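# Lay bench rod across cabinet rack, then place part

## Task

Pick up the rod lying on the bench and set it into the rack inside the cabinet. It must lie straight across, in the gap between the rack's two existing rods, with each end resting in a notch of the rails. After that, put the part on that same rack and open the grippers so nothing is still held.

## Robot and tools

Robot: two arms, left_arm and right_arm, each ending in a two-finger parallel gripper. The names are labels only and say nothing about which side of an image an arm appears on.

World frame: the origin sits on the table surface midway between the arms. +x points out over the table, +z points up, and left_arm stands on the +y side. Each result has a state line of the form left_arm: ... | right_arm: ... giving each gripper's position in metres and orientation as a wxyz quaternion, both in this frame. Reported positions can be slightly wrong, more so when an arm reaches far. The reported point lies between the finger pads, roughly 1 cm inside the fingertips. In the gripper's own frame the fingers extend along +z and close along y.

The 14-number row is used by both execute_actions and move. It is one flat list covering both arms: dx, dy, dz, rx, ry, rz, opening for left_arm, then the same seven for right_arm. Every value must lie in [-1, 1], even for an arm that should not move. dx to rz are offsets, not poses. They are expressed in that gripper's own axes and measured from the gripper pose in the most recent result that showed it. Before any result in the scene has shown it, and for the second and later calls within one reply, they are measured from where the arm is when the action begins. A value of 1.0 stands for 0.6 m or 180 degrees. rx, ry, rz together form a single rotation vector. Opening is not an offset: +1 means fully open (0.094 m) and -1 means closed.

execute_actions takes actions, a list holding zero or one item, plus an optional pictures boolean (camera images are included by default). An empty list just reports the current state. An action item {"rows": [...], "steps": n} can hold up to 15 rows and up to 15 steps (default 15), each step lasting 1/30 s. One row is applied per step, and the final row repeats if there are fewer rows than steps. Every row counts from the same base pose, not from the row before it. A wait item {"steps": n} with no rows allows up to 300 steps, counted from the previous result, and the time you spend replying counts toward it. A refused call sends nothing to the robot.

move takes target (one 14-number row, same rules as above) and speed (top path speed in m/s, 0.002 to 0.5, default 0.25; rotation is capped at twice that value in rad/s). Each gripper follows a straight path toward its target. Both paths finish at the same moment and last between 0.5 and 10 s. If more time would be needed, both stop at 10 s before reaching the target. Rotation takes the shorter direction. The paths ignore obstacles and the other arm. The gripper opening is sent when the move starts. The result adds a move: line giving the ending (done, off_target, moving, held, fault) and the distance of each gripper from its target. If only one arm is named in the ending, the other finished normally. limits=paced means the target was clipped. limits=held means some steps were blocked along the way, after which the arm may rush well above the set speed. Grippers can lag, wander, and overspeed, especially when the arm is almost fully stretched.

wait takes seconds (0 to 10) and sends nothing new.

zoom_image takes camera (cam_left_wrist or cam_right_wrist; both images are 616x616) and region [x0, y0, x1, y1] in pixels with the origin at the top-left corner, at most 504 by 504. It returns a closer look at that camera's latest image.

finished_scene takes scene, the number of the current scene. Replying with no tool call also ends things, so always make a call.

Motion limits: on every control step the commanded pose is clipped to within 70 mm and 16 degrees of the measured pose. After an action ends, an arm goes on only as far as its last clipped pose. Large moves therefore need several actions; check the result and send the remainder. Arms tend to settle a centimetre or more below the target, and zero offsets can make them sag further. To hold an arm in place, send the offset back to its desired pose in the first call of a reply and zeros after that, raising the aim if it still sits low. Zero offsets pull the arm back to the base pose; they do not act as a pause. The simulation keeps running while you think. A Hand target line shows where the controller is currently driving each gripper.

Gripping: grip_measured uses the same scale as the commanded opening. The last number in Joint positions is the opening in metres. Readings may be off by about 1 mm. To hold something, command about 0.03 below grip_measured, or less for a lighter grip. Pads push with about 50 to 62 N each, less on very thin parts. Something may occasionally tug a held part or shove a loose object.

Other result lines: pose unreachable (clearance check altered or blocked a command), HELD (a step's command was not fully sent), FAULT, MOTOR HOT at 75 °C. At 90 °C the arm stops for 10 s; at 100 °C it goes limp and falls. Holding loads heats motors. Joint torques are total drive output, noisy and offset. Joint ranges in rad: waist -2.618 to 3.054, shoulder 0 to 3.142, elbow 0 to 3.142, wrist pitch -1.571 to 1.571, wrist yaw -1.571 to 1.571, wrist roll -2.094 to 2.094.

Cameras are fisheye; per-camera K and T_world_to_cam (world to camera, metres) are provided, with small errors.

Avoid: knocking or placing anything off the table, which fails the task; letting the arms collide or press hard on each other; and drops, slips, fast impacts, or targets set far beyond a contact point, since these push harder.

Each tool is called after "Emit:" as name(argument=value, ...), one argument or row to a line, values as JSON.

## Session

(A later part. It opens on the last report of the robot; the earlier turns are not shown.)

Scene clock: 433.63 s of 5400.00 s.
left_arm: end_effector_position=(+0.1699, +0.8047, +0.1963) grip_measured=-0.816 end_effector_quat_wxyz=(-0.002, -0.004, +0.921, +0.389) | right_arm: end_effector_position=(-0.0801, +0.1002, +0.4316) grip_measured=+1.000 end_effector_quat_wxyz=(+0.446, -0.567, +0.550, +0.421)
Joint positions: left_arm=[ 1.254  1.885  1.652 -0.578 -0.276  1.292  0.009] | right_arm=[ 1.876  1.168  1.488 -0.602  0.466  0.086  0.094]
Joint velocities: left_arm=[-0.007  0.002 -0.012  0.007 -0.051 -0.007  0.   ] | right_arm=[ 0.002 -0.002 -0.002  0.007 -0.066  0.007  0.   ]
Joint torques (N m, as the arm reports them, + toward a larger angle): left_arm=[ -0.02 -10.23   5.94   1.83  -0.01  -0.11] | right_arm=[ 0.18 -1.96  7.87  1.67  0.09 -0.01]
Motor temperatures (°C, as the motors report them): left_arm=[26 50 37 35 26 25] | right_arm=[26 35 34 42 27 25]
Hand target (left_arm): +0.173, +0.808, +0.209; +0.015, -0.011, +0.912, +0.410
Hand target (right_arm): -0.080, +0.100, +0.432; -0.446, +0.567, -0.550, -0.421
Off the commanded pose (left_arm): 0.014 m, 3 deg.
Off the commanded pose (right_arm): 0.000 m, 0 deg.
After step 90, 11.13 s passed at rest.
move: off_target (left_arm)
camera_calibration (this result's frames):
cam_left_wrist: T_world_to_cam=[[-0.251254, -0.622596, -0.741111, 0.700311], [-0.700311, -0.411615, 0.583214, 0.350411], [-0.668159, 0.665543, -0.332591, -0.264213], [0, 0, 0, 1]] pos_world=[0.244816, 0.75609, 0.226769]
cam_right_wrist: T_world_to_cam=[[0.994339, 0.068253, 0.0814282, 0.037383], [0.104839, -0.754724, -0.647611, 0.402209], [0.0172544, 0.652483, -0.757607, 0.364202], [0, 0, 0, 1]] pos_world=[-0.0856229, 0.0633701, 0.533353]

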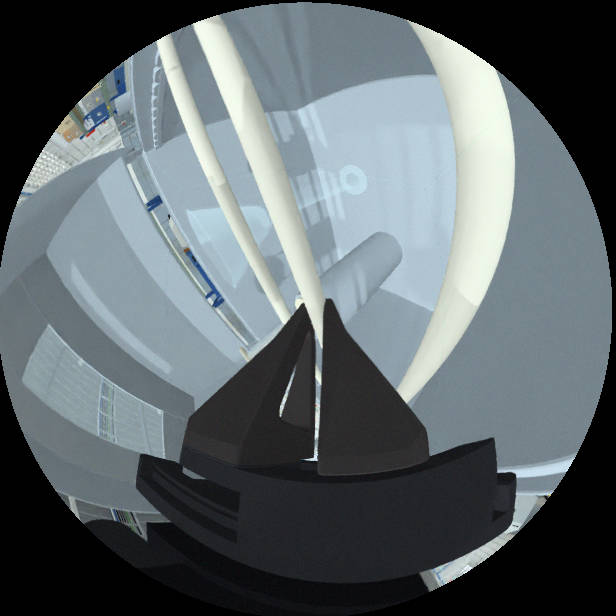

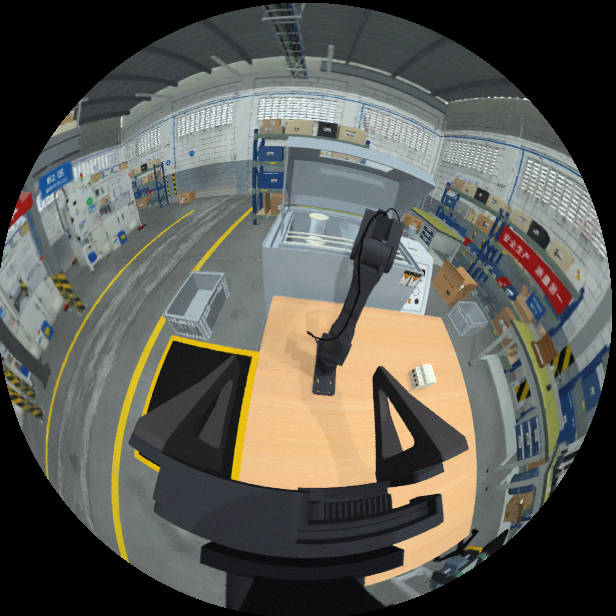

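Emit:
move(
  target=[-0.004,0.017,-0.013,-0.013,-0.004,-0.004,-0.4,0,0,0,0,0,0,1],
  speed=0.01,
)

Emit:
move(
  target=[0,0.05,-0.2,0,0,0,-0.4,0,0,0,0,0,0,1],
  speed=0.08,
)

Scene clock: 442.40 s of 5400.00 s.
left_arm: end_effector_position=(+0.1704, +0.8061, +0.1977) grip_measured=-0.402 end_effector_quat_wxyz=(-0.000, -0.005, +0.920, +0.393) | right_arm: end_effector_position=(-0.0801, +0.1002, +0.4316) grip_measured=+1.000 end_effector_quat_wxyz=(+0.446, -0.567, +0.550, +0.421)
Joint positions: left_arm=[ 1.254  1.885  1.652 -0.569 -0.276  1.292  0.028] | right_arm=[ 1.876  1.168  1.488 -0.602  0.466  0.086  0.094]
Joint velocities: left_arm=[ 0.002  0.002 -0.007 -0.007 -0.037  0.022 -0.001] | right_arm=[-0.002  0.012 -0.002 -0.022  0.022 -0.11   0.   ]
Joint torques (N m, as the arm reports them, + toward a larger angle): left_arm=[ -0.36 -10.28   6.06   1.7   -0.18  -0.03] | right_arm=[ 0.02 -1.97  7.85  1.67  0.08  0.05]
Motor temperatures (°C, as the motors report them): left_arm=[26 50 36 35 26 25] | right_arm=[26 34 34 43 27 25]
Hand target (left_arm): +0.172, +0.806, +0.209; +0.006, -0.007, +0.913, +0.408
Hand target (right_arm): -0.080, +0.100, +0.432; -0.446, +0.567, -0.550, -0.421
Off the commanded pose (left_arm): 0.011 m, 2 deg.
Off the commanded pose (right_arm): 0.000 m, 0 deg.
After step 90, 3.33 s passed at rest.
move: off_target (left_arm)
camera_calibration (this result's frames):
cam_left_wrist: T_world_to_cam=[[-0.248934, -0.6168, -0.746719, 0.698377], [-0.702121, -0.416138, 0.577802, 0.355558], [-0.667126, 0.668122, -0.329478, -0.267159], [0, 0, 0, 1]] pos_world=[0.245266, 0.757215, 0.228026]
cam_right_wrist: T_world_to_cam=[[0.994339, 0.068253, 0.0814282, 0.037383], [0.104839, -0.754724, -0.647611, 0.402209], [0.0172544, 0.652483, -0.757607, 0.364202], [0, 0, 0, 1]] pos_world=[-0.0856229, 0.0633701, 0.533353]

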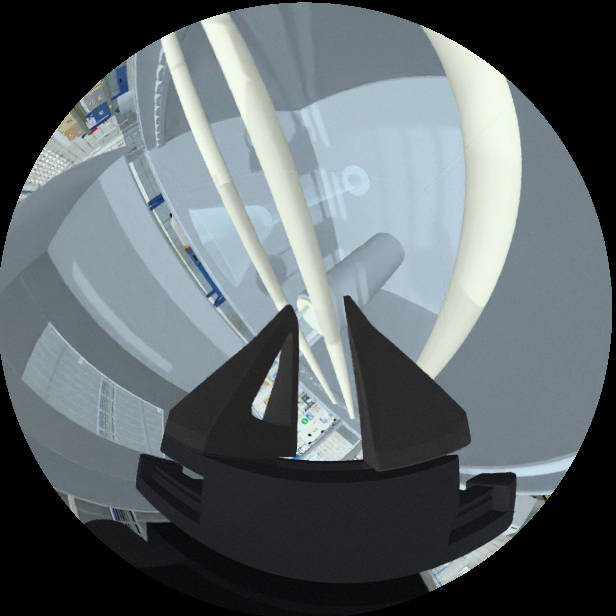

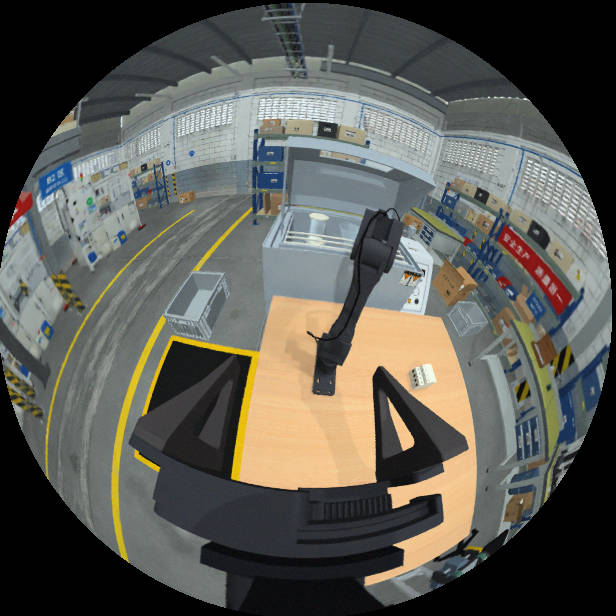

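Scene clock: 444.53 s of 5400.00 s.
left_arm: end_effector_position=(+0.1720, +0.7451, +0.2833) grip_measured=-0.402 end_effector_quat_wxyz=(-0.007, +0.001, +0.926, +0.377) | right_arm: end_effector_position=(-0.0801, +0.1002, +0.4316) grip_measured=+1.000 end_effector_quat_wxyz=(+0.446, -0.567, +0.550, +0.421)
Joint positions: left_arm=[ 1.186  1.755  1.861 -0.959 -0.321  1.244  0.028] | right_arm=[ 1.876  1.168  1.488 -0.602  0.466  0.086  0.094]
Joint velocities: left_arm=[-0.002  0.017 -0.007  0.022 -0.022 -0.007  0.   ] | right_arm=[-0.007 -0.007 -0.012 -0.007  0.037  0.037  0.   ]
Joint torques (N m, as the arm reports them, + toward a larger angle): left_arm=[-0.77 -9.03  8.2   1.32 -0.26 -0.1 ] | right_arm=[ 0.13 -1.96  7.8   1.65  0.09 -0.01]
Motor temperatures (°C, as the motors report them): left_arm=[26 50 37 35 26 25] | right_arm=[26 34 34 43 27 25]
Hand target (left_arm): +0.173, +0.739, +0.302; +0.000, -0.005, +0.920, +0.392
Hand target (right_arm): -0.080, +0.100, +0.432; -0.446, +0.567, -0.550, -0.421
Off the commanded pose (left_arm): 0.020 m, 2 deg.
Off the commanded pose (right_arm): 0.000 m, 0 deg.
move: off_target (left_arm)
camera_calibration (this result's frames):
cam_left_wrist: T_world_to_cam=[[-0.264107, -0.639959, -0.721596, 0.737815], [-0.69403, -0.39343, 0.602938, 0.256407], [-0.669753, 0.660049, -0.340243, -0.187658], [0, 0, 0, 1]] pos_world=[0.247132, 0.696913, 0.313957]
cam_right_wrist: T_world_to_cam=[[0.994339, 0.068253, 0.0814282, 0.037383], [0.104839, -0.754724, -0.647611, 0.402209], [0.0172544, 0.652483, -0.757607, 0.364202], [0, 0, 0, 1]] pos_world=[-0.0856229, 0.0633701, 0.533353]

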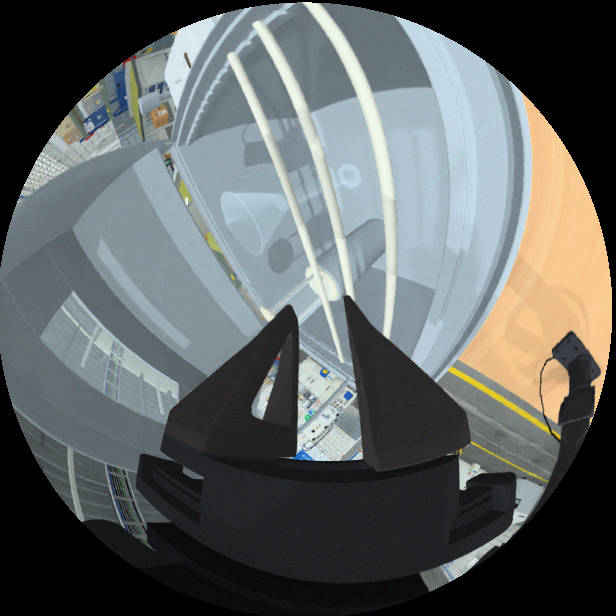

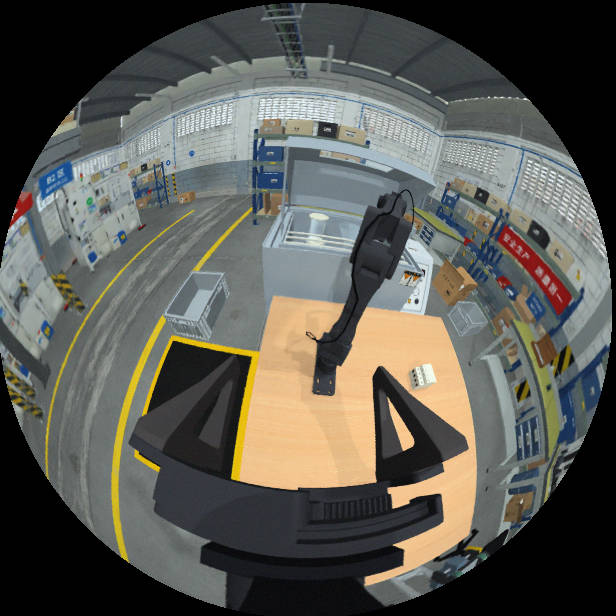

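Emit:
move(
  target=[-0.296,-0.69,-0.492,0.235,-0.226,-0.091,1,0.035,0,-0.335,0,0,0,1],
  speed=0.25,
)

Scene clock: 470.17 s of 5400.00 s.
left_arm: end_effector_position=(+0.3423, +0.2454, +0.2019) grip_measured=+1.000 end_effector_quat_wxyz=(+0.346, -0.006, +0.938, -0.015) | right_arm: end_effector_position=(-0.0932, -0.1013, +0.4571) grip_measured=+1.000 end_effector_quat_wxyz=(-0.283, +0.679, -0.443, -0.513)
Joint positions: left_arm=[-0.197  1.165  1.045 -0.757 -0.145 -0.221  0.094] | right_arm=[ 3.038  0.918  1.809 -1.563  1.044  0.675  0.094]
Joint velocities: left_arm=[ 0.002 -0.002 -0.012 -0.022  0.007 -0.007  0.   ] | right_arm=[-0.061 -0.007  0.037 -0.007 -0.066 -0.051  0.   ]
Joint torques (N m, as the arm reports them, + toward a larger angle): left_arm=[-0.86 -1.9   5.83  1.64 -0.21 -0.08] | right_arm=[-0.85  2.08  6.71  1.02  0.37 -0.17]
Motor temperatures (°C, as the motors report them): left_arm=[26 49 37 33 26 25] | right_arm=[26 34 34 42 27 25]
Hand target (left_arm): +0.346, +0.242, +0.200; +0.350, -0.006, +0.937, -0.015
Hand target (right_arm): -0.082, -0.100, +0.461; -0.283, +0.675, -0.446, -0.515
Off the commanded pose (left_arm): 0.009 m, 2 deg.
Off the commanded pose (right_arm): 0.012 m, 28 deg; orientation clipped at the last step of the last action.
joint sent to its limit (right arm) — the command would take joint 4 (wrist pitch) past its lower limit, so that joint was sent only as far as its limit.
After step 90, 18.97 s passed at rest.
move: off_target (right_arm); limits=paced
camera_calibration (this result's frames):
cam_left_wrist: T_world_to_cam=[[-0.147956, -0.970467, -0.190531, 0.338385], [-0.988128, 0.136997, 0.0695346, 0.305251], [-0.0413789, 0.198557, -0.979215, 0.255709], [0, 0, 0, 1]] pos_world=[0.362275, 0.235801, 0.293641]
cam_right_wrist: T_world_to_cam=[[0.857906, 0.512614, -0.0350019, 0.147579], [0.390832, -0.69528, -0.603188, 0.280425], [-0.333539, 0.503799, -0.79683, 0.4853], [0, 0, 0, 1]] pos_world=[-0.0743419, -0.12517, 0.561016]

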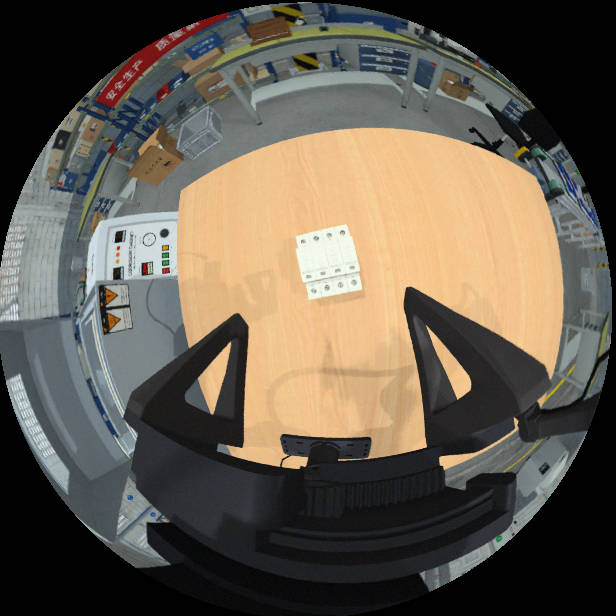

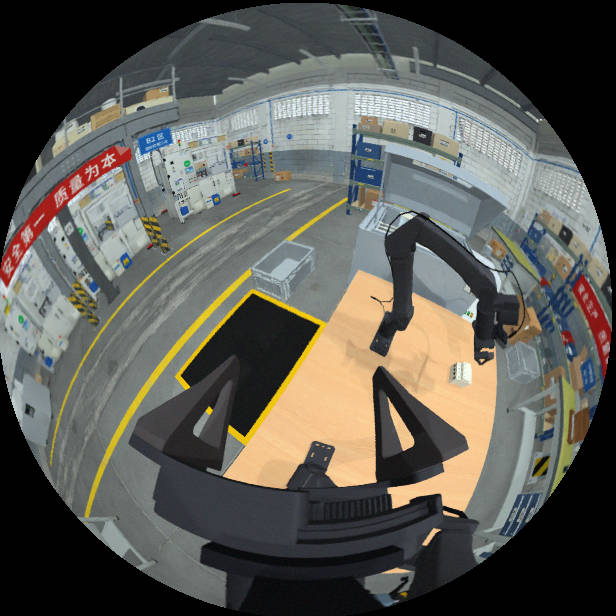

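Emit:
zoom_image(
  camera="cam_left_wrist",
  region=[270, 210, 390, 310],
)

Region (270, 210, 390, 310) of cam_left_wrist's 616x616 image, scaled by 4.200, with more detail than that image has.

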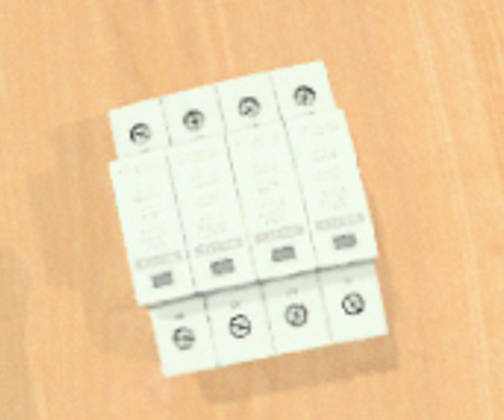

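Emit:
move(
  target=[0.028,-0.004,0.217,-0.017,-0.008,-0.004,1,0,0,0,0,0,0,1],
  speed=0.15,
)

Scene clock: 509.63 s of 5400.00 s.
left_arm: end_effector_position=(+0.4095, +0.2369, +0.0894) grip_measured=+1.000 end_effector_quat_wxyz=(+0.347, -0.015, +0.938, +0.003) | right_arm: end_effector_position=(-0.0939, -0.1019, +0.4571) grip_measured=+1.000 end_effector_quat_wxyz=(-0.280, +0.680, -0.443, -0.513)
Joint positions: left_arm=[-0.19   1.514  0.852 -0.22  -0.18  -0.221  0.094] | right_arm=[ 3.034  0.918  1.812 -1.559  1.033  0.671  0.094]
Joint velocities: left_arm=[-0.002  0.022 -0.002 -0.022  0.037 -0.066  0.   ] | right_arm=[-0.002 -0.017  0.002 -0.037 -0.037  0.022  0.   ]
Joint torques (N m, as the arm reports them, + toward a larger angle): left_arm=[ 0.7  -4.91  5.84  1.63 -0.23  0.03] | right_arm=[-0.02  2.73  4.1   1.22  0.39  0.04]
Motor temperatures (°C, as the motors report them): left_arm=[26 43 36 34 26 25] | right_arm=[26 33 33 40 27 25]
Hand target (left_arm): +0.414, +0.242, +0.092; +0.357, -0.021, +0.934, +0.008
Hand target (right_arm): -0.093, -0.101, +0.457; -0.283, +0.679, -0.443, -0.513
Off the commanded pose (left_arm): 0.006 m, 2 deg.
Off the commanded pose (right_arm): 0.001 m, 0 deg.
After step 90, 34.90 s passed at rest.
move: done
camera_calibration (this result's frames):
cam_left_wrist: T_world_to_cam=[[-0.11835, -0.968894, -0.217342, 0.308545], [-0.991937, 0.105371, 0.0704062, 0.389612], [-0.0453146, 0.223922, -0.973553, 0.145132], [0, 0, 0, 1]] pos_world=[0.429563, 0.225395, 0.180923]
cam_right_wrist: T_world_to_cam=[[0.855079, 0.517002, -0.0393668, 0.150653], [0.393171, -0.696021, -0.60081, 0.279396], [-0.33802, 0.498262, -0.798422, 0.485171], [0, 0, 0, 1]] pos_world=[-0.0746729, -0.125164, 0.561166]

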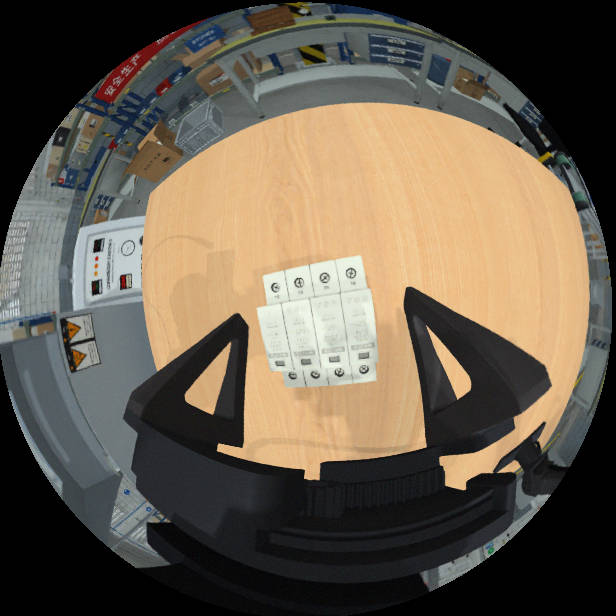

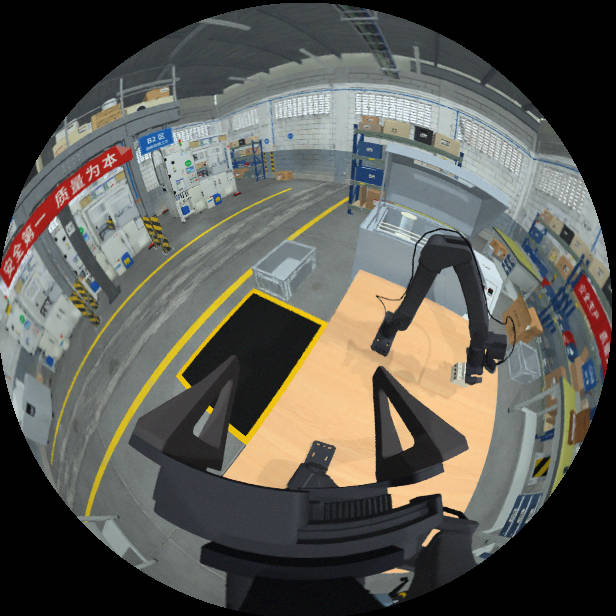

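Emit:
move(
  target=[0.046,0.015,0.078,-0.008,-0.008,-0.005,1,0,0,0,0,0,0,1],
  speed=0.06,
)

Scene clock: 528.03 s of 5400.00 s.
left_arm: end_effector_position=(+0.4160, +0.2415, +0.0362) grip_measured=+1.000 end_effector_quat_wxyz=(+0.352, -0.022, +0.936, +0.006) | right_arm: end_effector_position=(-0.0943, -0.1020, +0.4573) grip_measured=+1.000 end_effector_quat_wxyz=(-0.279, +0.680, -0.443, -0.514)
Joint positions: left_arm=[-0.176  1.654  0.739  0.044 -0.184 -0.22   0.094] | right_arm=[ 3.034  0.918  1.812 -1.557  1.032  0.671  0.094]
Joint velocities: left_arm=[-0.007 -0.017 -0.002 -0.051  0.007  0.007  0.   ] | right_arm=[ 0.012 -0.007 -0.012  0.007 -0.022 -0.051  0.   ]
Joint torques (N m, as the arm reports them, + toward a larger angle): left_arm=[ 0.65 -5.27  4.72  1.61 -0.23  0.07] | right_arm=[-0.02  2.91  4.3   1.18  0.31  0.01]
Motor temperatures (°C, as the motors report them): left_arm=[26 44 36 34 26 25] | right_arm=[26 33 32 40 27 25]
Hand target (left_arm): +0.419, +0.247, +0.036; +0.359, -0.027, +0.933, +0.012
Hand target (right_arm): -0.094, -0.102, +0.457; -0.280, +0.680, -0.443, -0.513
Off the commanded pose (left_arm): 0.005 m, 1 deg.
Off the commanded pose (right_arm): 0.000 m, 0 deg.
After step 90, 13.90 s passed at rest.
move: done
camera_calibration (this result's frames):
cam_left_wrist: T_world_to_cam=[[-0.101172, -0.97034, -0.219555, 0.295515], [-0.99413, 0.0900979, 0.059906, 0.404297], [-0.0383477, 0.224327, -0.973759, 0.0895732], [0, 0, 0, 1]] pos_world=[0.435256, 0.23023, 0.127885]
cam_right_wrist: T_world_to_cam=[[0.854537, 0.517739, -0.0413806, 0.151942], [0.392677, -0.696154, -0.600978, 0.279535], [-0.339957, 0.497309, -0.798194, 0.484847], [0, 0, 0, 1]] pos_world=[-0.07478, -0.125185, 0.561283]

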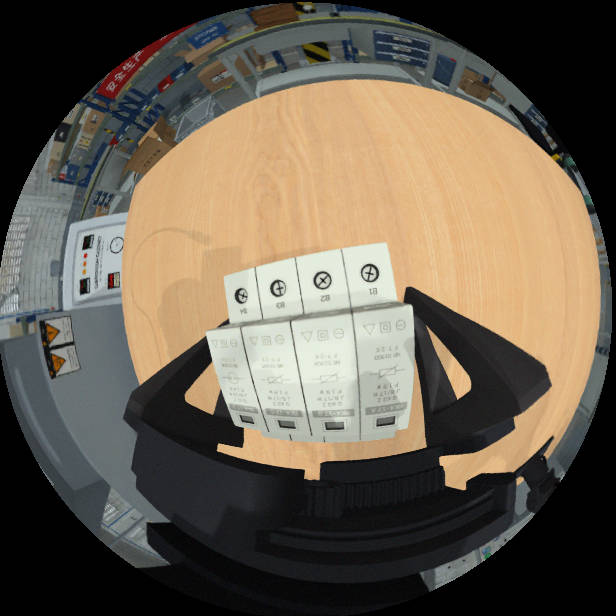

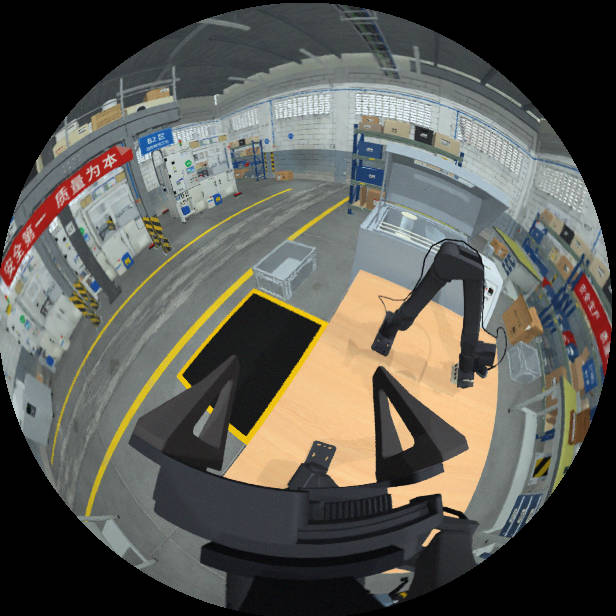

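Emit:
move(
  target=[0,0,0,0,0,0,0.44,0,0,0,0,0,0,1],
  speed=0.05,
)

Emit:
move(
  target=[-0.165,0,-0.188,0,-0.02,0,0.44,0,0,0,0,0,0,1],
  speed=0.1,
)

Scene clock: 535.37 s of 5400.00 s.
left_arm: end_effector_position=(+0.4163, +0.2415, +0.0364) grip_measured=+0.530 end_effector_quat_wxyz=(+0.353, -0.023, +0.936, +0.006) | right_arm: end_effector_position=(-0.0946, -0.1021, +0.4574) grip_measured=+1.000 end_effector_quat_wxyz=(-0.278, +0.679, -0.443, -0.515)
Joint positions: left_arm=[-0.176  1.654  0.739  0.046 -0.183 -0.221  0.072] | right_arm=[ 3.034  0.918  1.812 -1.555  1.031  0.671  0.094]
Joint velocities: left_arm=[ 0.002  0.007 -0.012 -0.051 -0.007  0.022 -0.   ] | right_arm=[ 0.007  0.002  0.017 -0.022  0.007  0.051  0.   ]
Joint torques (N m, as the arm reports them, + toward a larger angle): left_arm=[-0.06 -5.69  5.23  1.42 -0.12  0.01] | right_arm=[0.03 2.86 4.42 1.25 0.35 0.02]
Motor temperatures (°C, as the motors report them): left_arm=[26 44 36 34 26 25] | right_arm=[26 33 32 40 27 25]
Hand target (left_arm): +0.416, +0.242, +0.036; +0.352, -0.022, +0.936, +0.006
Hand target (right_arm): -0.094, -0.102, +0.457; -0.279, +0.680, -0.443, -0.514
Off the commanded pose (left_arm): 0.000 m, 0 deg.
Off the commanded pose (right_arm): 0.000 m, 0 deg.
After step 90, 3.63 s passed at rest.
move: done
camera_calibration (this result's frames):
cam_left_wrist: T_world_to_cam=[[-0.100704, -0.970616, -0.218546, 0.295378], [-0.994226, 0.0899922, 0.0584538, 0.404691], [-0.0370687, 0.223171, -0.974074, 0.0895705], [0, 0, 0, 1]] pos_world=[0.43542, 0.23029, 0.128146]
cam_right_wrist: T_world_to_cam=[[0.85399, 0.518476, -0.0433931, 0.15323], [0.392185, -0.696286, -0.601146, 0.279674], [-0.341894, 0.496355, -0.79796, 0.484519], [0, 0, 0, 1]] pos_world=[-0.074887, -0.125207, 0.561401]

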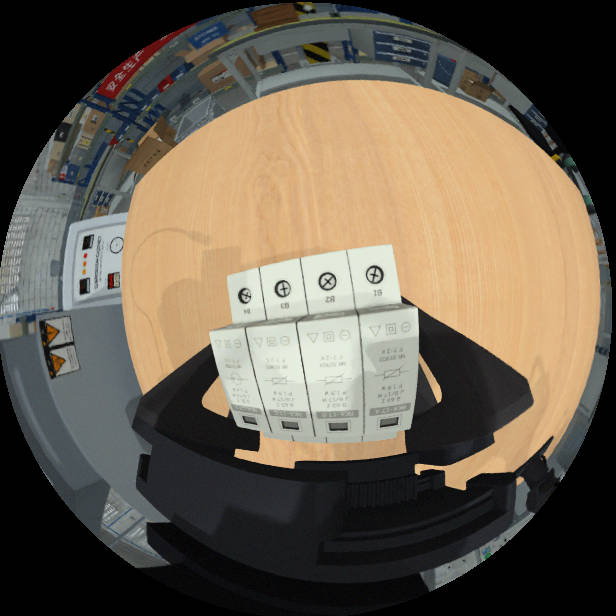

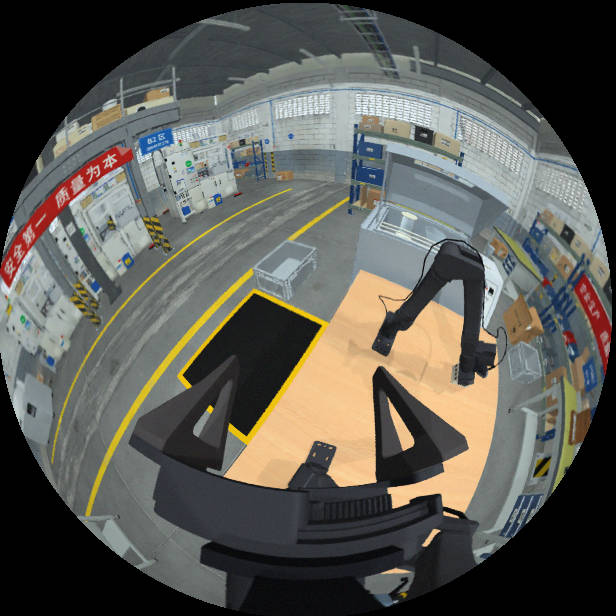

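Scene clock: 537.50 s of 5400.00 s.
left_arm: end_effector_position=(+0.3984, +0.2438, +0.1450) grip_measured=+0.530 end_effector_quat_wxyz=(+0.320, -0.017, +0.947, +0.015) | right_arm: end_effector_position=(-0.0949, -0.1022, +0.4576) grip_measured=+1.000 end_effector_quat_wxyz=(-0.277, +0.679, -0.443, -0.515)
Joint positions: left_arm=[-0.182  1.439  1.053 -0.556 -0.186 -0.221  0.072] | right_arm=[ 3.034  0.918  1.812 -1.554  1.03   0.671  0.094]
Joint velocities: left_arm=[-0.012  0.017  0.002 -0.007 -0.022  0.037 -0.002] | right_arm=[ 0.012 -0.002  0.002  0.037 -0.037 -0.051  0.   ]
Joint torques (N m, as the arm reports them, + toward a larger angle): left_arm=[-0.84 -8.02  9.98  1.74 -0.36 -0.01] | right_arm=[-0.1   2.84  4.32  1.23  0.31  0.02]
Motor temperatures (°C, as the motors report them): left_arm=[26 44 36 34 26 25] | right_arm=[26 33 32 40 27 25]
Hand target (left_arm): +0.413, +0.240, +0.187; +0.381, -0.022, +0.924, +0.005
Hand target (right_arm): -0.095, -0.102, +0.457; -0.278, +0.679, -0.443, -0.515
Off the commanded pose (left_arm): 0.045 m, 8 deg.
Off the commanded pose (right_arm): 0.000 m, 0 deg.
move: off_target (left_arm)
camera_calibration (this result's frames):
cam_left_wrist: T_world_to_cam=[[-0.120835, -0.965781, -0.229489, 0.327999], [-0.9872, 0.0926715, 0.129802, 0.366536], [-0.104094, 0.242236, -0.964617, 0.214871], [0, 0, 0, 1]] pos_world=[0.423845, 0.230758, 0.234963]
cam_right_wrist: T_world_to_cam=[[0.853439, 0.519212, -0.0454044, 0.154518], [0.391693, -0.696417, -0.601315, 0.279814], [-0.34383, 0.495401, -0.797721, 0.484189], [0, 0, 0, 1]] pos_world=[-0.0749939, -0.125228, 0.561519]

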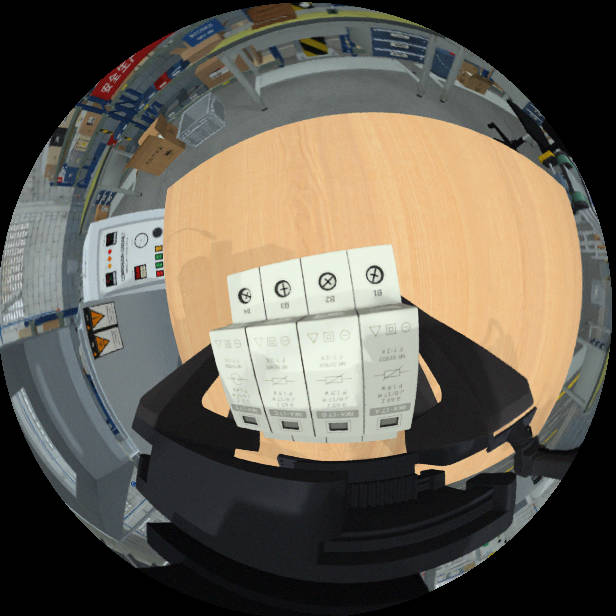

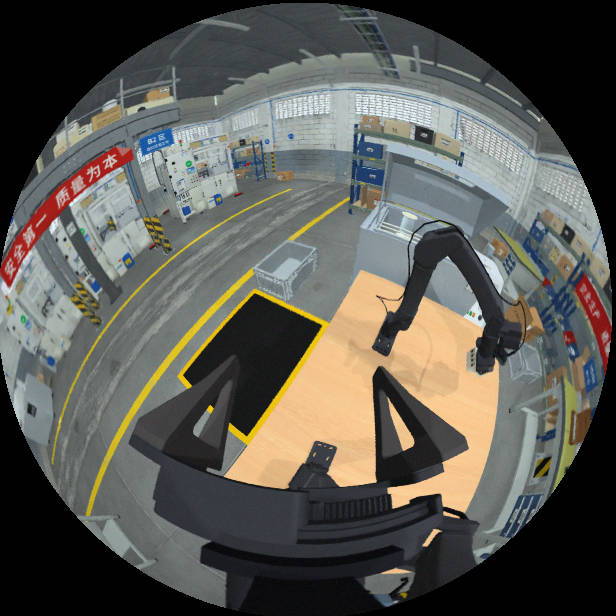

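Emit:
move(
  target=[0.054,0.616,-0.541,-0.305,-0.04,-0.344,0.44,0,0,0,0,0,0,1],
  speed=0.15,
)

Scene clock: 555.47 s of 5400.00 s.
left_arm: end_effector_position=(+0.1668, +0.5848, +0.3745) grip_measured=+0.530 end_effector_quat_wxyz=(-0.269, +0.613, -0.698, -0.254) | right_arm: end_effector_position=(-0.0952, -0.1024, +0.4577) grip_measured=+1.000 end_effector_quat_wxyz=(-0.276, +0.679, -0.443, -0.516)
Joint positions: left_arm=[ 0.936  1.446  1.995 -1.46  -0.402 -0.431  0.072] | right_arm=[ 3.034  0.918  1.812 -1.552  1.029  0.671  0.094]
Joint velocities: left_arm=[ 0.017 -0.002 -0.002 -0.066  0.022 -0.037 -0.001] | right_arm=[ 0.017 -0.002  0.007 -0.037 -0.007  0.037  0.   ]
Joint torques (N m, as the arm reports them, + toward a larger angle): left_arm=[ 0.53 -3.93  8.27  1.75 -0.48 -0.05] | right_arm=[0.1  2.89 4.33 1.24 0.29 0.04]
Motor temperatures (°C, as the motors report them): left_arm=[26 45 39 35 26 25] | right_arm=[26 33 32 40 27 25]
Hand target (left_arm): +0.164, +0.592, +0.399; +0.308, -0.618, +0.671, +0.272
Hand target (right_arm): -0.095, -0.102, +0.458; -0.277, +0.679, -0.443, -0.515
Off the commanded pose (left_arm): 0.022 m, 4 deg.
Off the commanded pose (right_arm): 0.000 m, 0 deg.
After step 90, 9.57 s passed at rest.
move: off_target (left_arm)
camera_calibration (this result's frames):
cam_left_wrist: T_world_to_cam=[[0.934822, -0.249881, -0.252324, 0.0958318], [-0.251369, -0.967518, 0.0268679, 0.612373], [-0.250842, 0.0383098, -0.96727, 0.474283], [0, 0, 0, 1]] pos_world=[0.183316, 0.598259, 0.466487]
cam_right_wrist: T_world_to_cam=[[0.852882, 0.519947, -0.0474145, 0.155805], [0.391201, -0.696548, -0.601484, 0.279954], [-0.345766, 0.494446, -0.797477, 0.483855], [0, 0, 0, 1]] pos_world=[-0.0751007, -0.125249, 0.561638]

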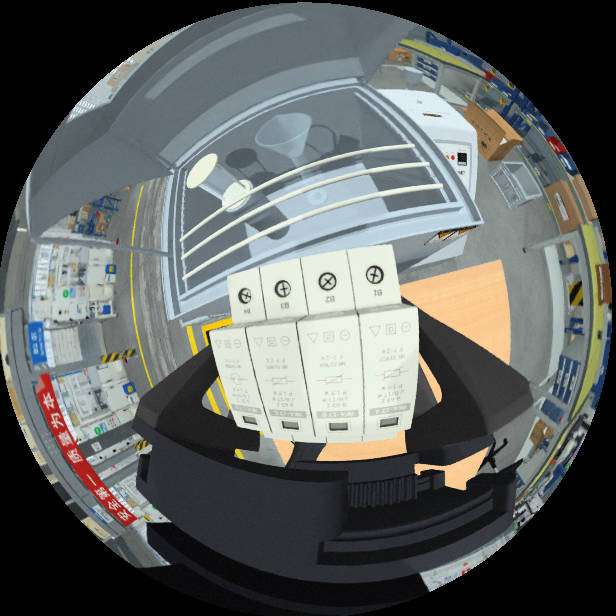

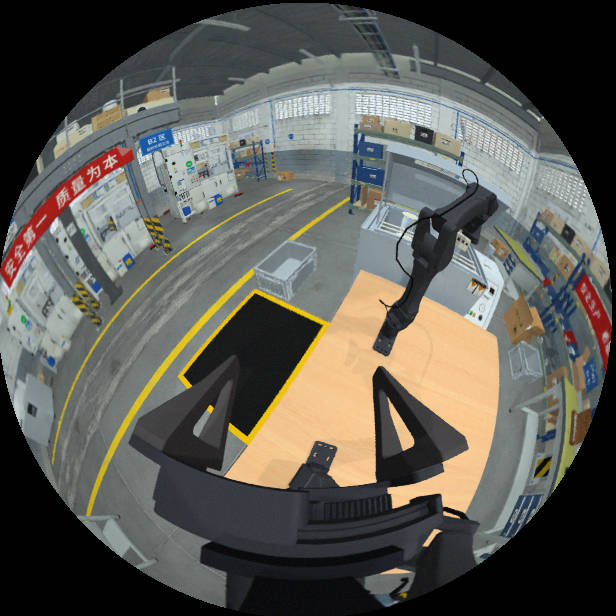

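Emit:
move(
  target=[-0.21,0.111,0.309,-0.015,-0.042,-0.016,0.44,0,0,0,0,0,0,1],
  speed=0.1,
)

Emit:
zoom_image(
  camera="cam_left_wrist",
  region=[360, 160, 580, 380],
)

Scene clock: 581.37 s of 5400.00 s.
left_arm: end_effector_position=(+0.1252, +0.7925, +0.2814) grip_measured=+0.530 end_effector_quat_wxyz=(-0.245, +0.631, -0.687, -0.263) | right_arm: end_effector_position=(-0.0955, -0.1024, +0.4579) grip_measured=+1.000 end_effector_quat_wxyz=(-0.276, +0.679, -0.443, -0.516)
Joint positions: left_arm=[ 1.363  1.899  2.058 -1.013 -0.177 -0.12   0.072] | right_arm=[ 3.034  0.918  1.812 -1.55   1.028  0.671  0.094]
Joint velocities: left_arm=[ 0.002 -0.017  0.007  0.007  0.081  0.007  0.001] | right_arm=[ 0.002 -0.002 -0.012  0.007  0.037 -0.007  0.   ]
Joint torques (N m, as the arm reports them, + toward a larger angle): left_arm=[  0.48 -10.52  10.4    2.11  -0.16   0.08] | right_arm=[0.06 2.75 4.35 1.22 0.37 0.01]
Motor temperatures (°C, as the motors report them): left_arm=[26 43 38 35 26 25] | right_arm=[26 32 31 40 27 25]
Hand target (left_arm): +0.124, +0.805, +0.333; -0.307, +0.616, -0.657, -0.307
Hand target (right_arm): -0.095, -0.102, +0.458; -0.276, +0.679, -0.443, -0.516
Off the commanded pose (left_arm): 0.050 m, 9 deg.
Off the commanded pose (right_arm): 0.000 m, 0 deg.
After step 90, 20.13 s passed at rest.
move: off_target (left_arm)
camera_calibration (this result's frames):
cam_left_wrist: T_world_to_cam=[[0.939328, -0.203387, -0.27622, 0.132487], [-0.196184, -0.979091, 0.0537745, 0.799988], [-0.281381, 0.00367811, -0.959589, 0.394913], [0, 0, 0, 1]] pos_world=[0.143618, 0.808755, 0.372531]
cam_right_wrist: T_world_to_cam=[[0.852477, 0.520434, -0.0493135, 0.156975], [0.390492, -0.696656, -0.60182, 0.280182], [-0.347562, 0.493781, -0.797108, 0.483532], [0, 0, 0, 1]] pos_world=[-0.0751689, -0.125263, 0.561787]

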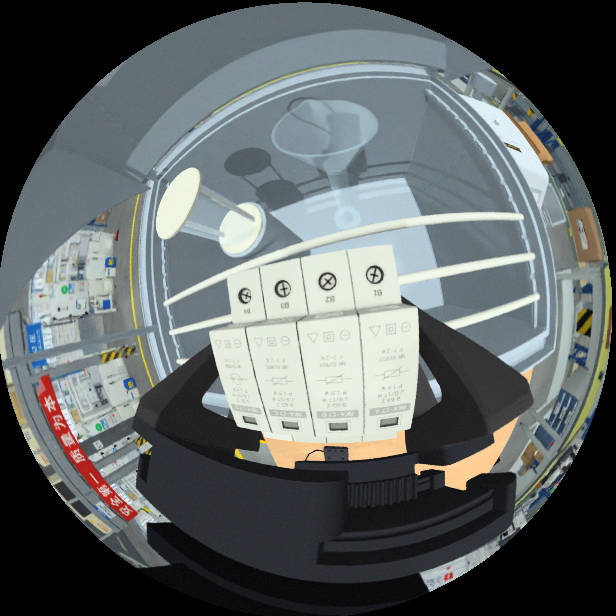

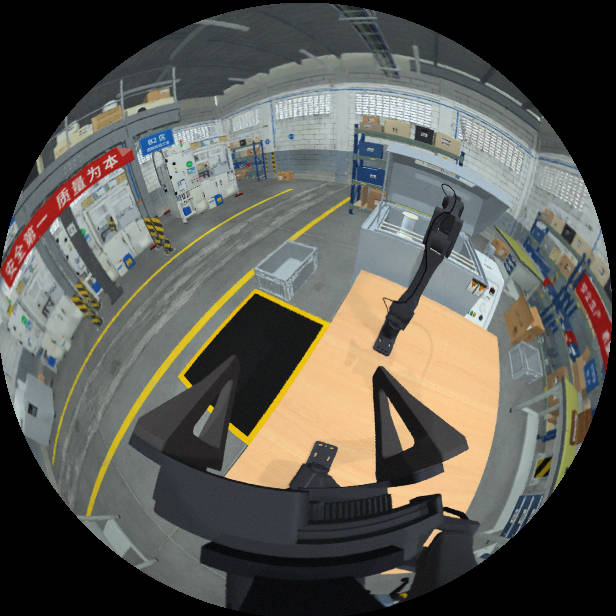

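Region (360, 160, 580, 380) of cam_left_wrist's 616x616 image, scaled by 2.291, with more detail than that image has.

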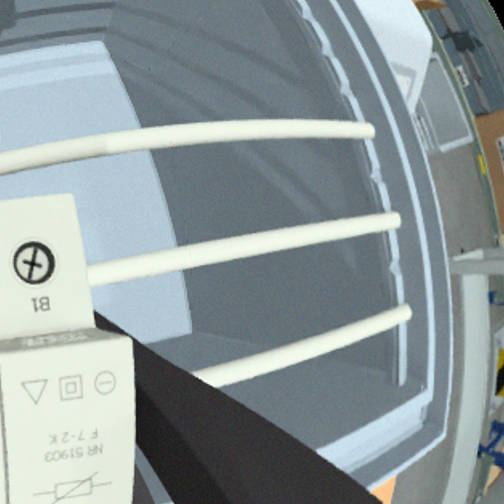

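Emit:
move(
  target=[-0.047,0.006,0.006,0.017,-0.05,0,0.44,0,0,0,0,0,0,1],
  speed=0.03,
)

Scene clock: 609.43 s of 5400.00 s.
left_arm: end_effector_position=(+0.1266, +0.8026, +0.2479) grip_measured=+0.530 end_effector_quat_wxyz=(-0.254, +0.617, -0.702, -0.249) | right_arm: end_effector_position=(-0.0958, -0.1026, +0.4580) grip_measured=+1.000 end_effector_quat_wxyz=(-0.275, +0.679, -0.444, -0.517)
Joint positions: left_arm=[ 1.388  1.889  1.908 -0.869 -0.114 -0.075  0.072] | right_arm=[ 3.034  0.918  1.812 -1.548  1.027  0.671  0.094]
Joint velocities: left_arm=[-0.022 -0.012  0.002  0.022  0.007 -0.022  0.001] | right_arm=[ 0.002 -0.002  0.007  0.022 -0.007 -0.11   0.   ]
Joint torques (N m, as the arm reports them, + toward a larger angle): left_arm=[  0.69 -12.61   7.8    2.17  -0.06   0.05] | right_arm=[-0.06  2.91  4.31  1.21  0.34  0.04]
Motor temperatures (°C, as the motors report them): left_arm=[26 50 40 38 26 25] | right_arm=[26 32 31 39 27 25]
Hand target (left_arm): +0.123, +0.811, +0.299; +0.313, -0.601, +0.674, +0.293
Hand target (right_arm): -0.096, -0.102, +0.458; -0.275, +0.679, -0.443, -0.516
Off the commanded pose (left_arm): 0.052 m, 9 deg.
Off the commanded pose (right_arm): 0.000 m, 0 deg.
After step 90, 21.87 s passed at rest.
move: off_target (left_arm)
camera_calibration (this result's frames):
cam_left_wrist: T_world_to_cam=[[0.932117, -0.253257, -0.258879, 0.160535], [-0.246842, -0.967345, 0.0575602, 0.808007], [-0.265003, 0.0102495, -0.964193, 0.356992], [0, 0, 0, 1]] pos_world=[0.144417, 0.818619, 0.339259]
cam_right_wrist: T_world_to_cam=[[0.85191, 0.521167, -0.0513211, 0.15826], [0.390002, -0.696784, -0.601988, 0.280322], [-0.349497, 0.492825, -0.796854, 0.483193], [0, 0, 0, 1]] pos_world=[-0.0752756, -0.125285, 0.561907]

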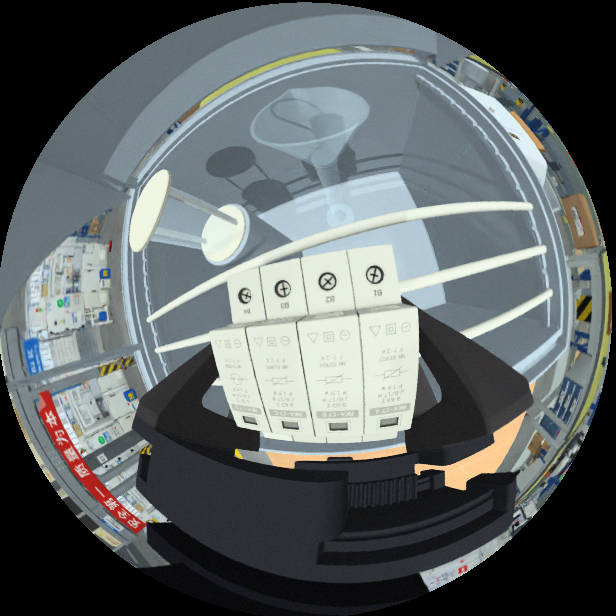

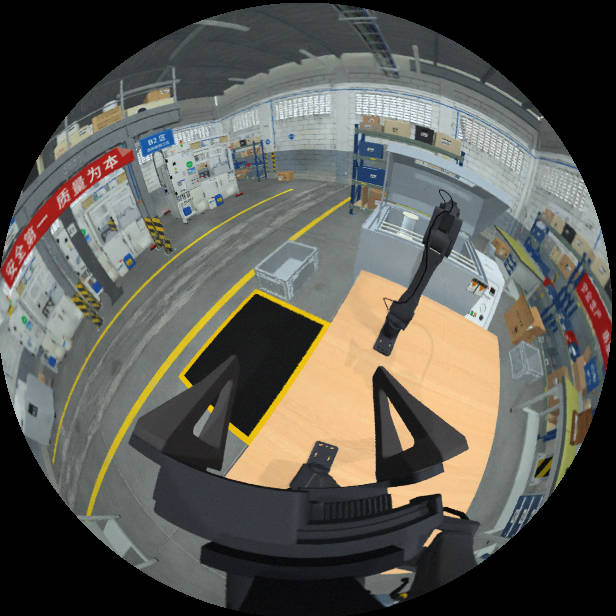

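Emit:
move(
  target=[-0.041,0.009,-0.026,0.005,-0.05,0,0.44,0,0,0,0,0,0,1],
  speed=0.015,
)

Scene clock: 624.70 s of 5400.00 s.
left_arm: end_effector_position=(+0.1265, +0.7977, +0.2283) grip_measured=+0.530 end_effector_quat_wxyz=(+0.257, -0.608, +0.710, +0.247) | right_arm: end_effector_position=(-0.0961, -0.1027, +0.4581) grip_measured=+1.000 end_effector_quat_wxyz=(-0.274, +0.678, -0.444, -0.518)
Joint positions: left_arm=[ 1.392  1.848  1.773 -0.772 -0.096 -0.052  0.072] | right_arm=[ 3.034  0.918  1.812 -1.546  1.026  0.671  0.094]
Joint velocities: left_arm=[-0.017  0.017  0.007 -0.051  0.11   0.066  0.001] | right_arm=[0.002 0.012 0.002 0.007 0.007 0.066 0.   ]
Joint torques (N m, as the arm reports them, + toward a larger angle): left_arm=[  0.74 -12.45   7.61   2.15  -0.11   0.07] | right_arm=[-0.04  2.75  4.4   1.23  0.37 -0.01]
Motor temperatures (°C, as the motors report them): left_arm=[26 52 39 38 26 25] | right_arm=[26 32 31 39 27 25]
Hand target (left_arm): +0.123, +0.807, +0.277; +0.313, -0.592, +0.683, +0.291
Hand target (right_arm): -0.096, -0.103, +0.458; -0.275, +0.679, -0.444, -0.517
Off the commanded pose (left_arm): 0.050 m, 9 deg.
Off the commanded pose (right_arm): 0.000 m, 0 deg.
After step 90, 6.80 s passed at rest.
move: off_target (left_arm)
camera_calibration (this result's frames):
cam_left_wrist: T_world_to_cam=[[0.925065, -0.27597, -0.260951, 0.17388], [-0.270615, -0.961, 0.0569859, 0.802504], [-0.2665, 0.0179016, -0.963669, 0.331971], [0, 0, 0, 1]] pos_world=[0.144789, 0.813249, 0.319552]
cam_right_wrist: T_world_to_cam=[[0.851338, 0.5219, -0.0533274, 0.159545], [0.389512, -0.696912, -0.602158, 0.280463], [-0.35143, 0.491868, -0.796594, 0.48285], [0, 0, 0, 1]] pos_world=[-0.0753821, -0.125307, 0.562027]

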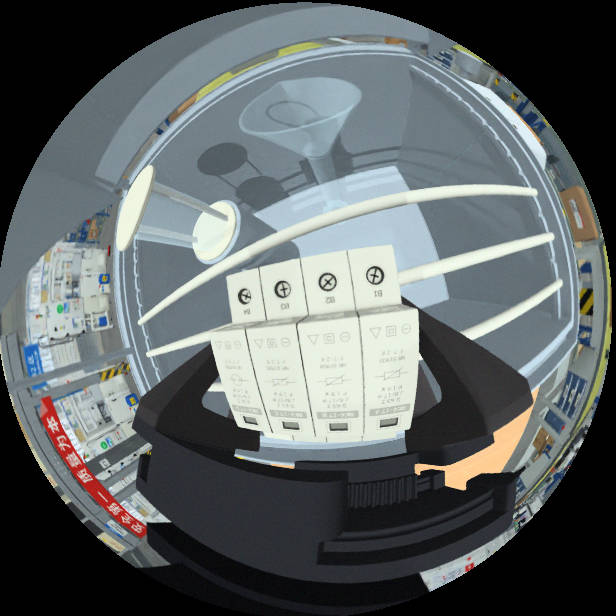

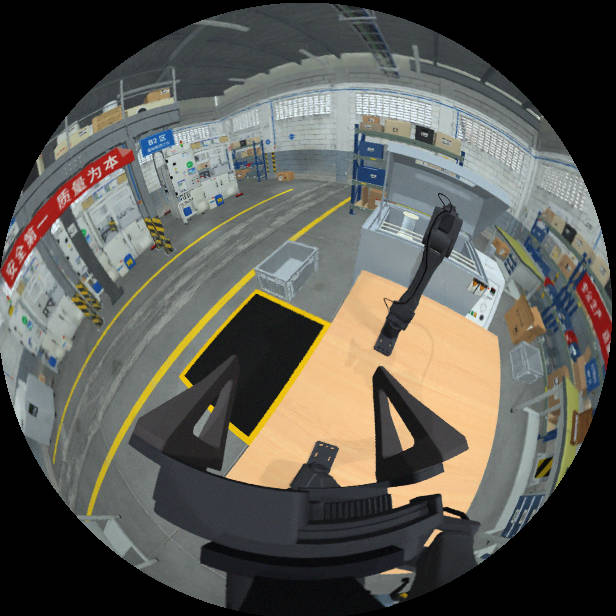

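Emit:
move(
  target=[-0.055,0.011,-0.033,0.003,-0.045,0,0.44,0,0,0,0,0,0,1],
  speed=0.012,
)

Scene clock: 636.53 s of 5400.00 s.
left_arm: end_effector_position=(+0.1279, +0.7987, +0.2282) grip_measured=+0.530 end_effector_quat_wxyz=(+0.267, -0.599, +0.713, +0.247) | right_arm: end_effector_position=(-0.0965, -0.1028, +0.4584) grip_measured=+1.000 end_effector_quat_wxyz=(-0.273, +0.678, -0.444, -0.518)
Joint positions: left_arm=[ 1.396  1.837  1.748 -0.74  -0.078 -0.035  0.072] | right_arm=[ 3.034  0.918  1.812 -1.544  1.025  0.671  0.094]
Joint velocities: left_arm=[-0.002 -0.007 -0.027 -0.022 -0.037  0.051  0.001] | right_arm=[-0.002  0.012  0.002  0.022 -0.007  0.095  0.   ]
Joint torques (N m, as the arm reports them, + toward a larger angle): left_arm=[  0.77 -11.57   6.97   2.07  -0.1    0.1 ] | right_arm=[0.   2.74 4.32 1.25 0.35 0.03]
Motor temperatures (°C, as the motors report them): left_arm=[26 52 38 38 26 25] | right_arm=[26 32 31 39 27 25]
Hand target (left_arm): +0.123, +0.807, +0.266; +0.309, -0.587, +0.692, +0.285
Hand target (right_arm): -0.096, -0.103, +0.458; -0.274, +0.678, -0.444, -0.518
Off the commanded pose (left_arm): 0.039 m, 7 deg.
Off the commanded pose (right_arm): 0.000 m, 0 deg.
After step 90, 2.70 s passed at rest.
move: off_target (left_arm)
camera_calibration (this result's frames):
cam_left_wrist: T_world_to_cam=[[0.921041, -0.290868, -0.258997, 0.184754], [-0.290553, -0.956006, 0.0403877, 0.806167], [-0.25935, 0.0380537, -0.965033, 0.315642], [0, 0, 0, 1]] pos_world=[0.145931, 0.812428, 0.319897]
cam_right_wrist: T_world_to_cam=[[0.850898, 0.522384, -0.0555582, 0.1609], [0.388575, -0.697031, -0.602626, 0.280772], [-0.353528, 0.491185, -0.796088, 0.482458], [0, 0, 0, 1]] pos_world=[-0.0754479, -0.125321, 0.562219]

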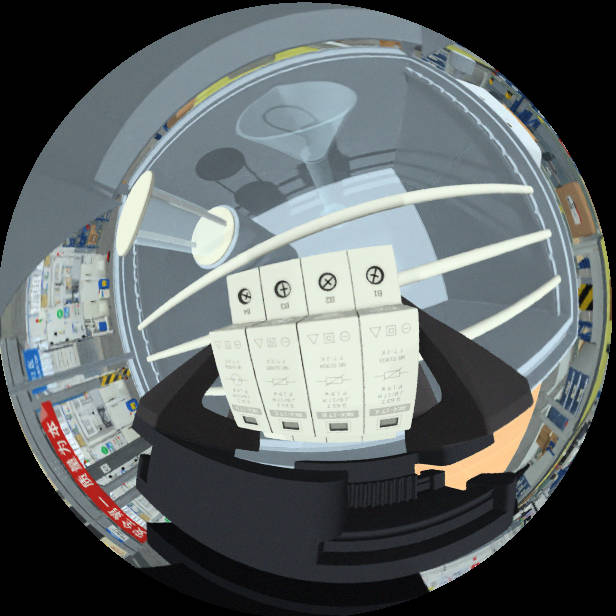

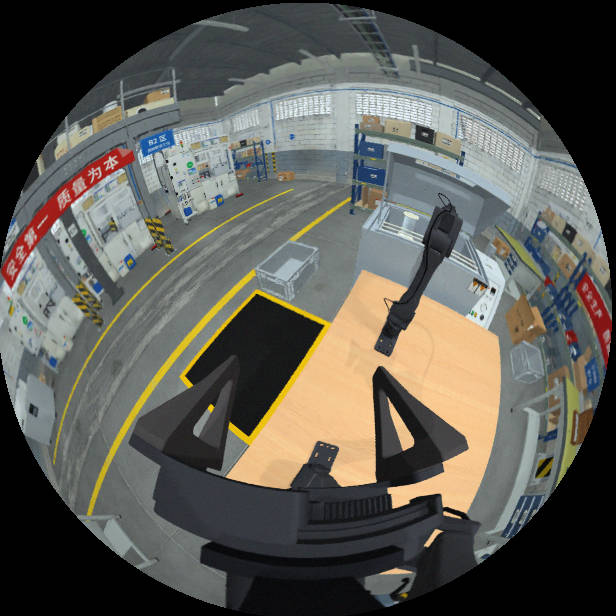

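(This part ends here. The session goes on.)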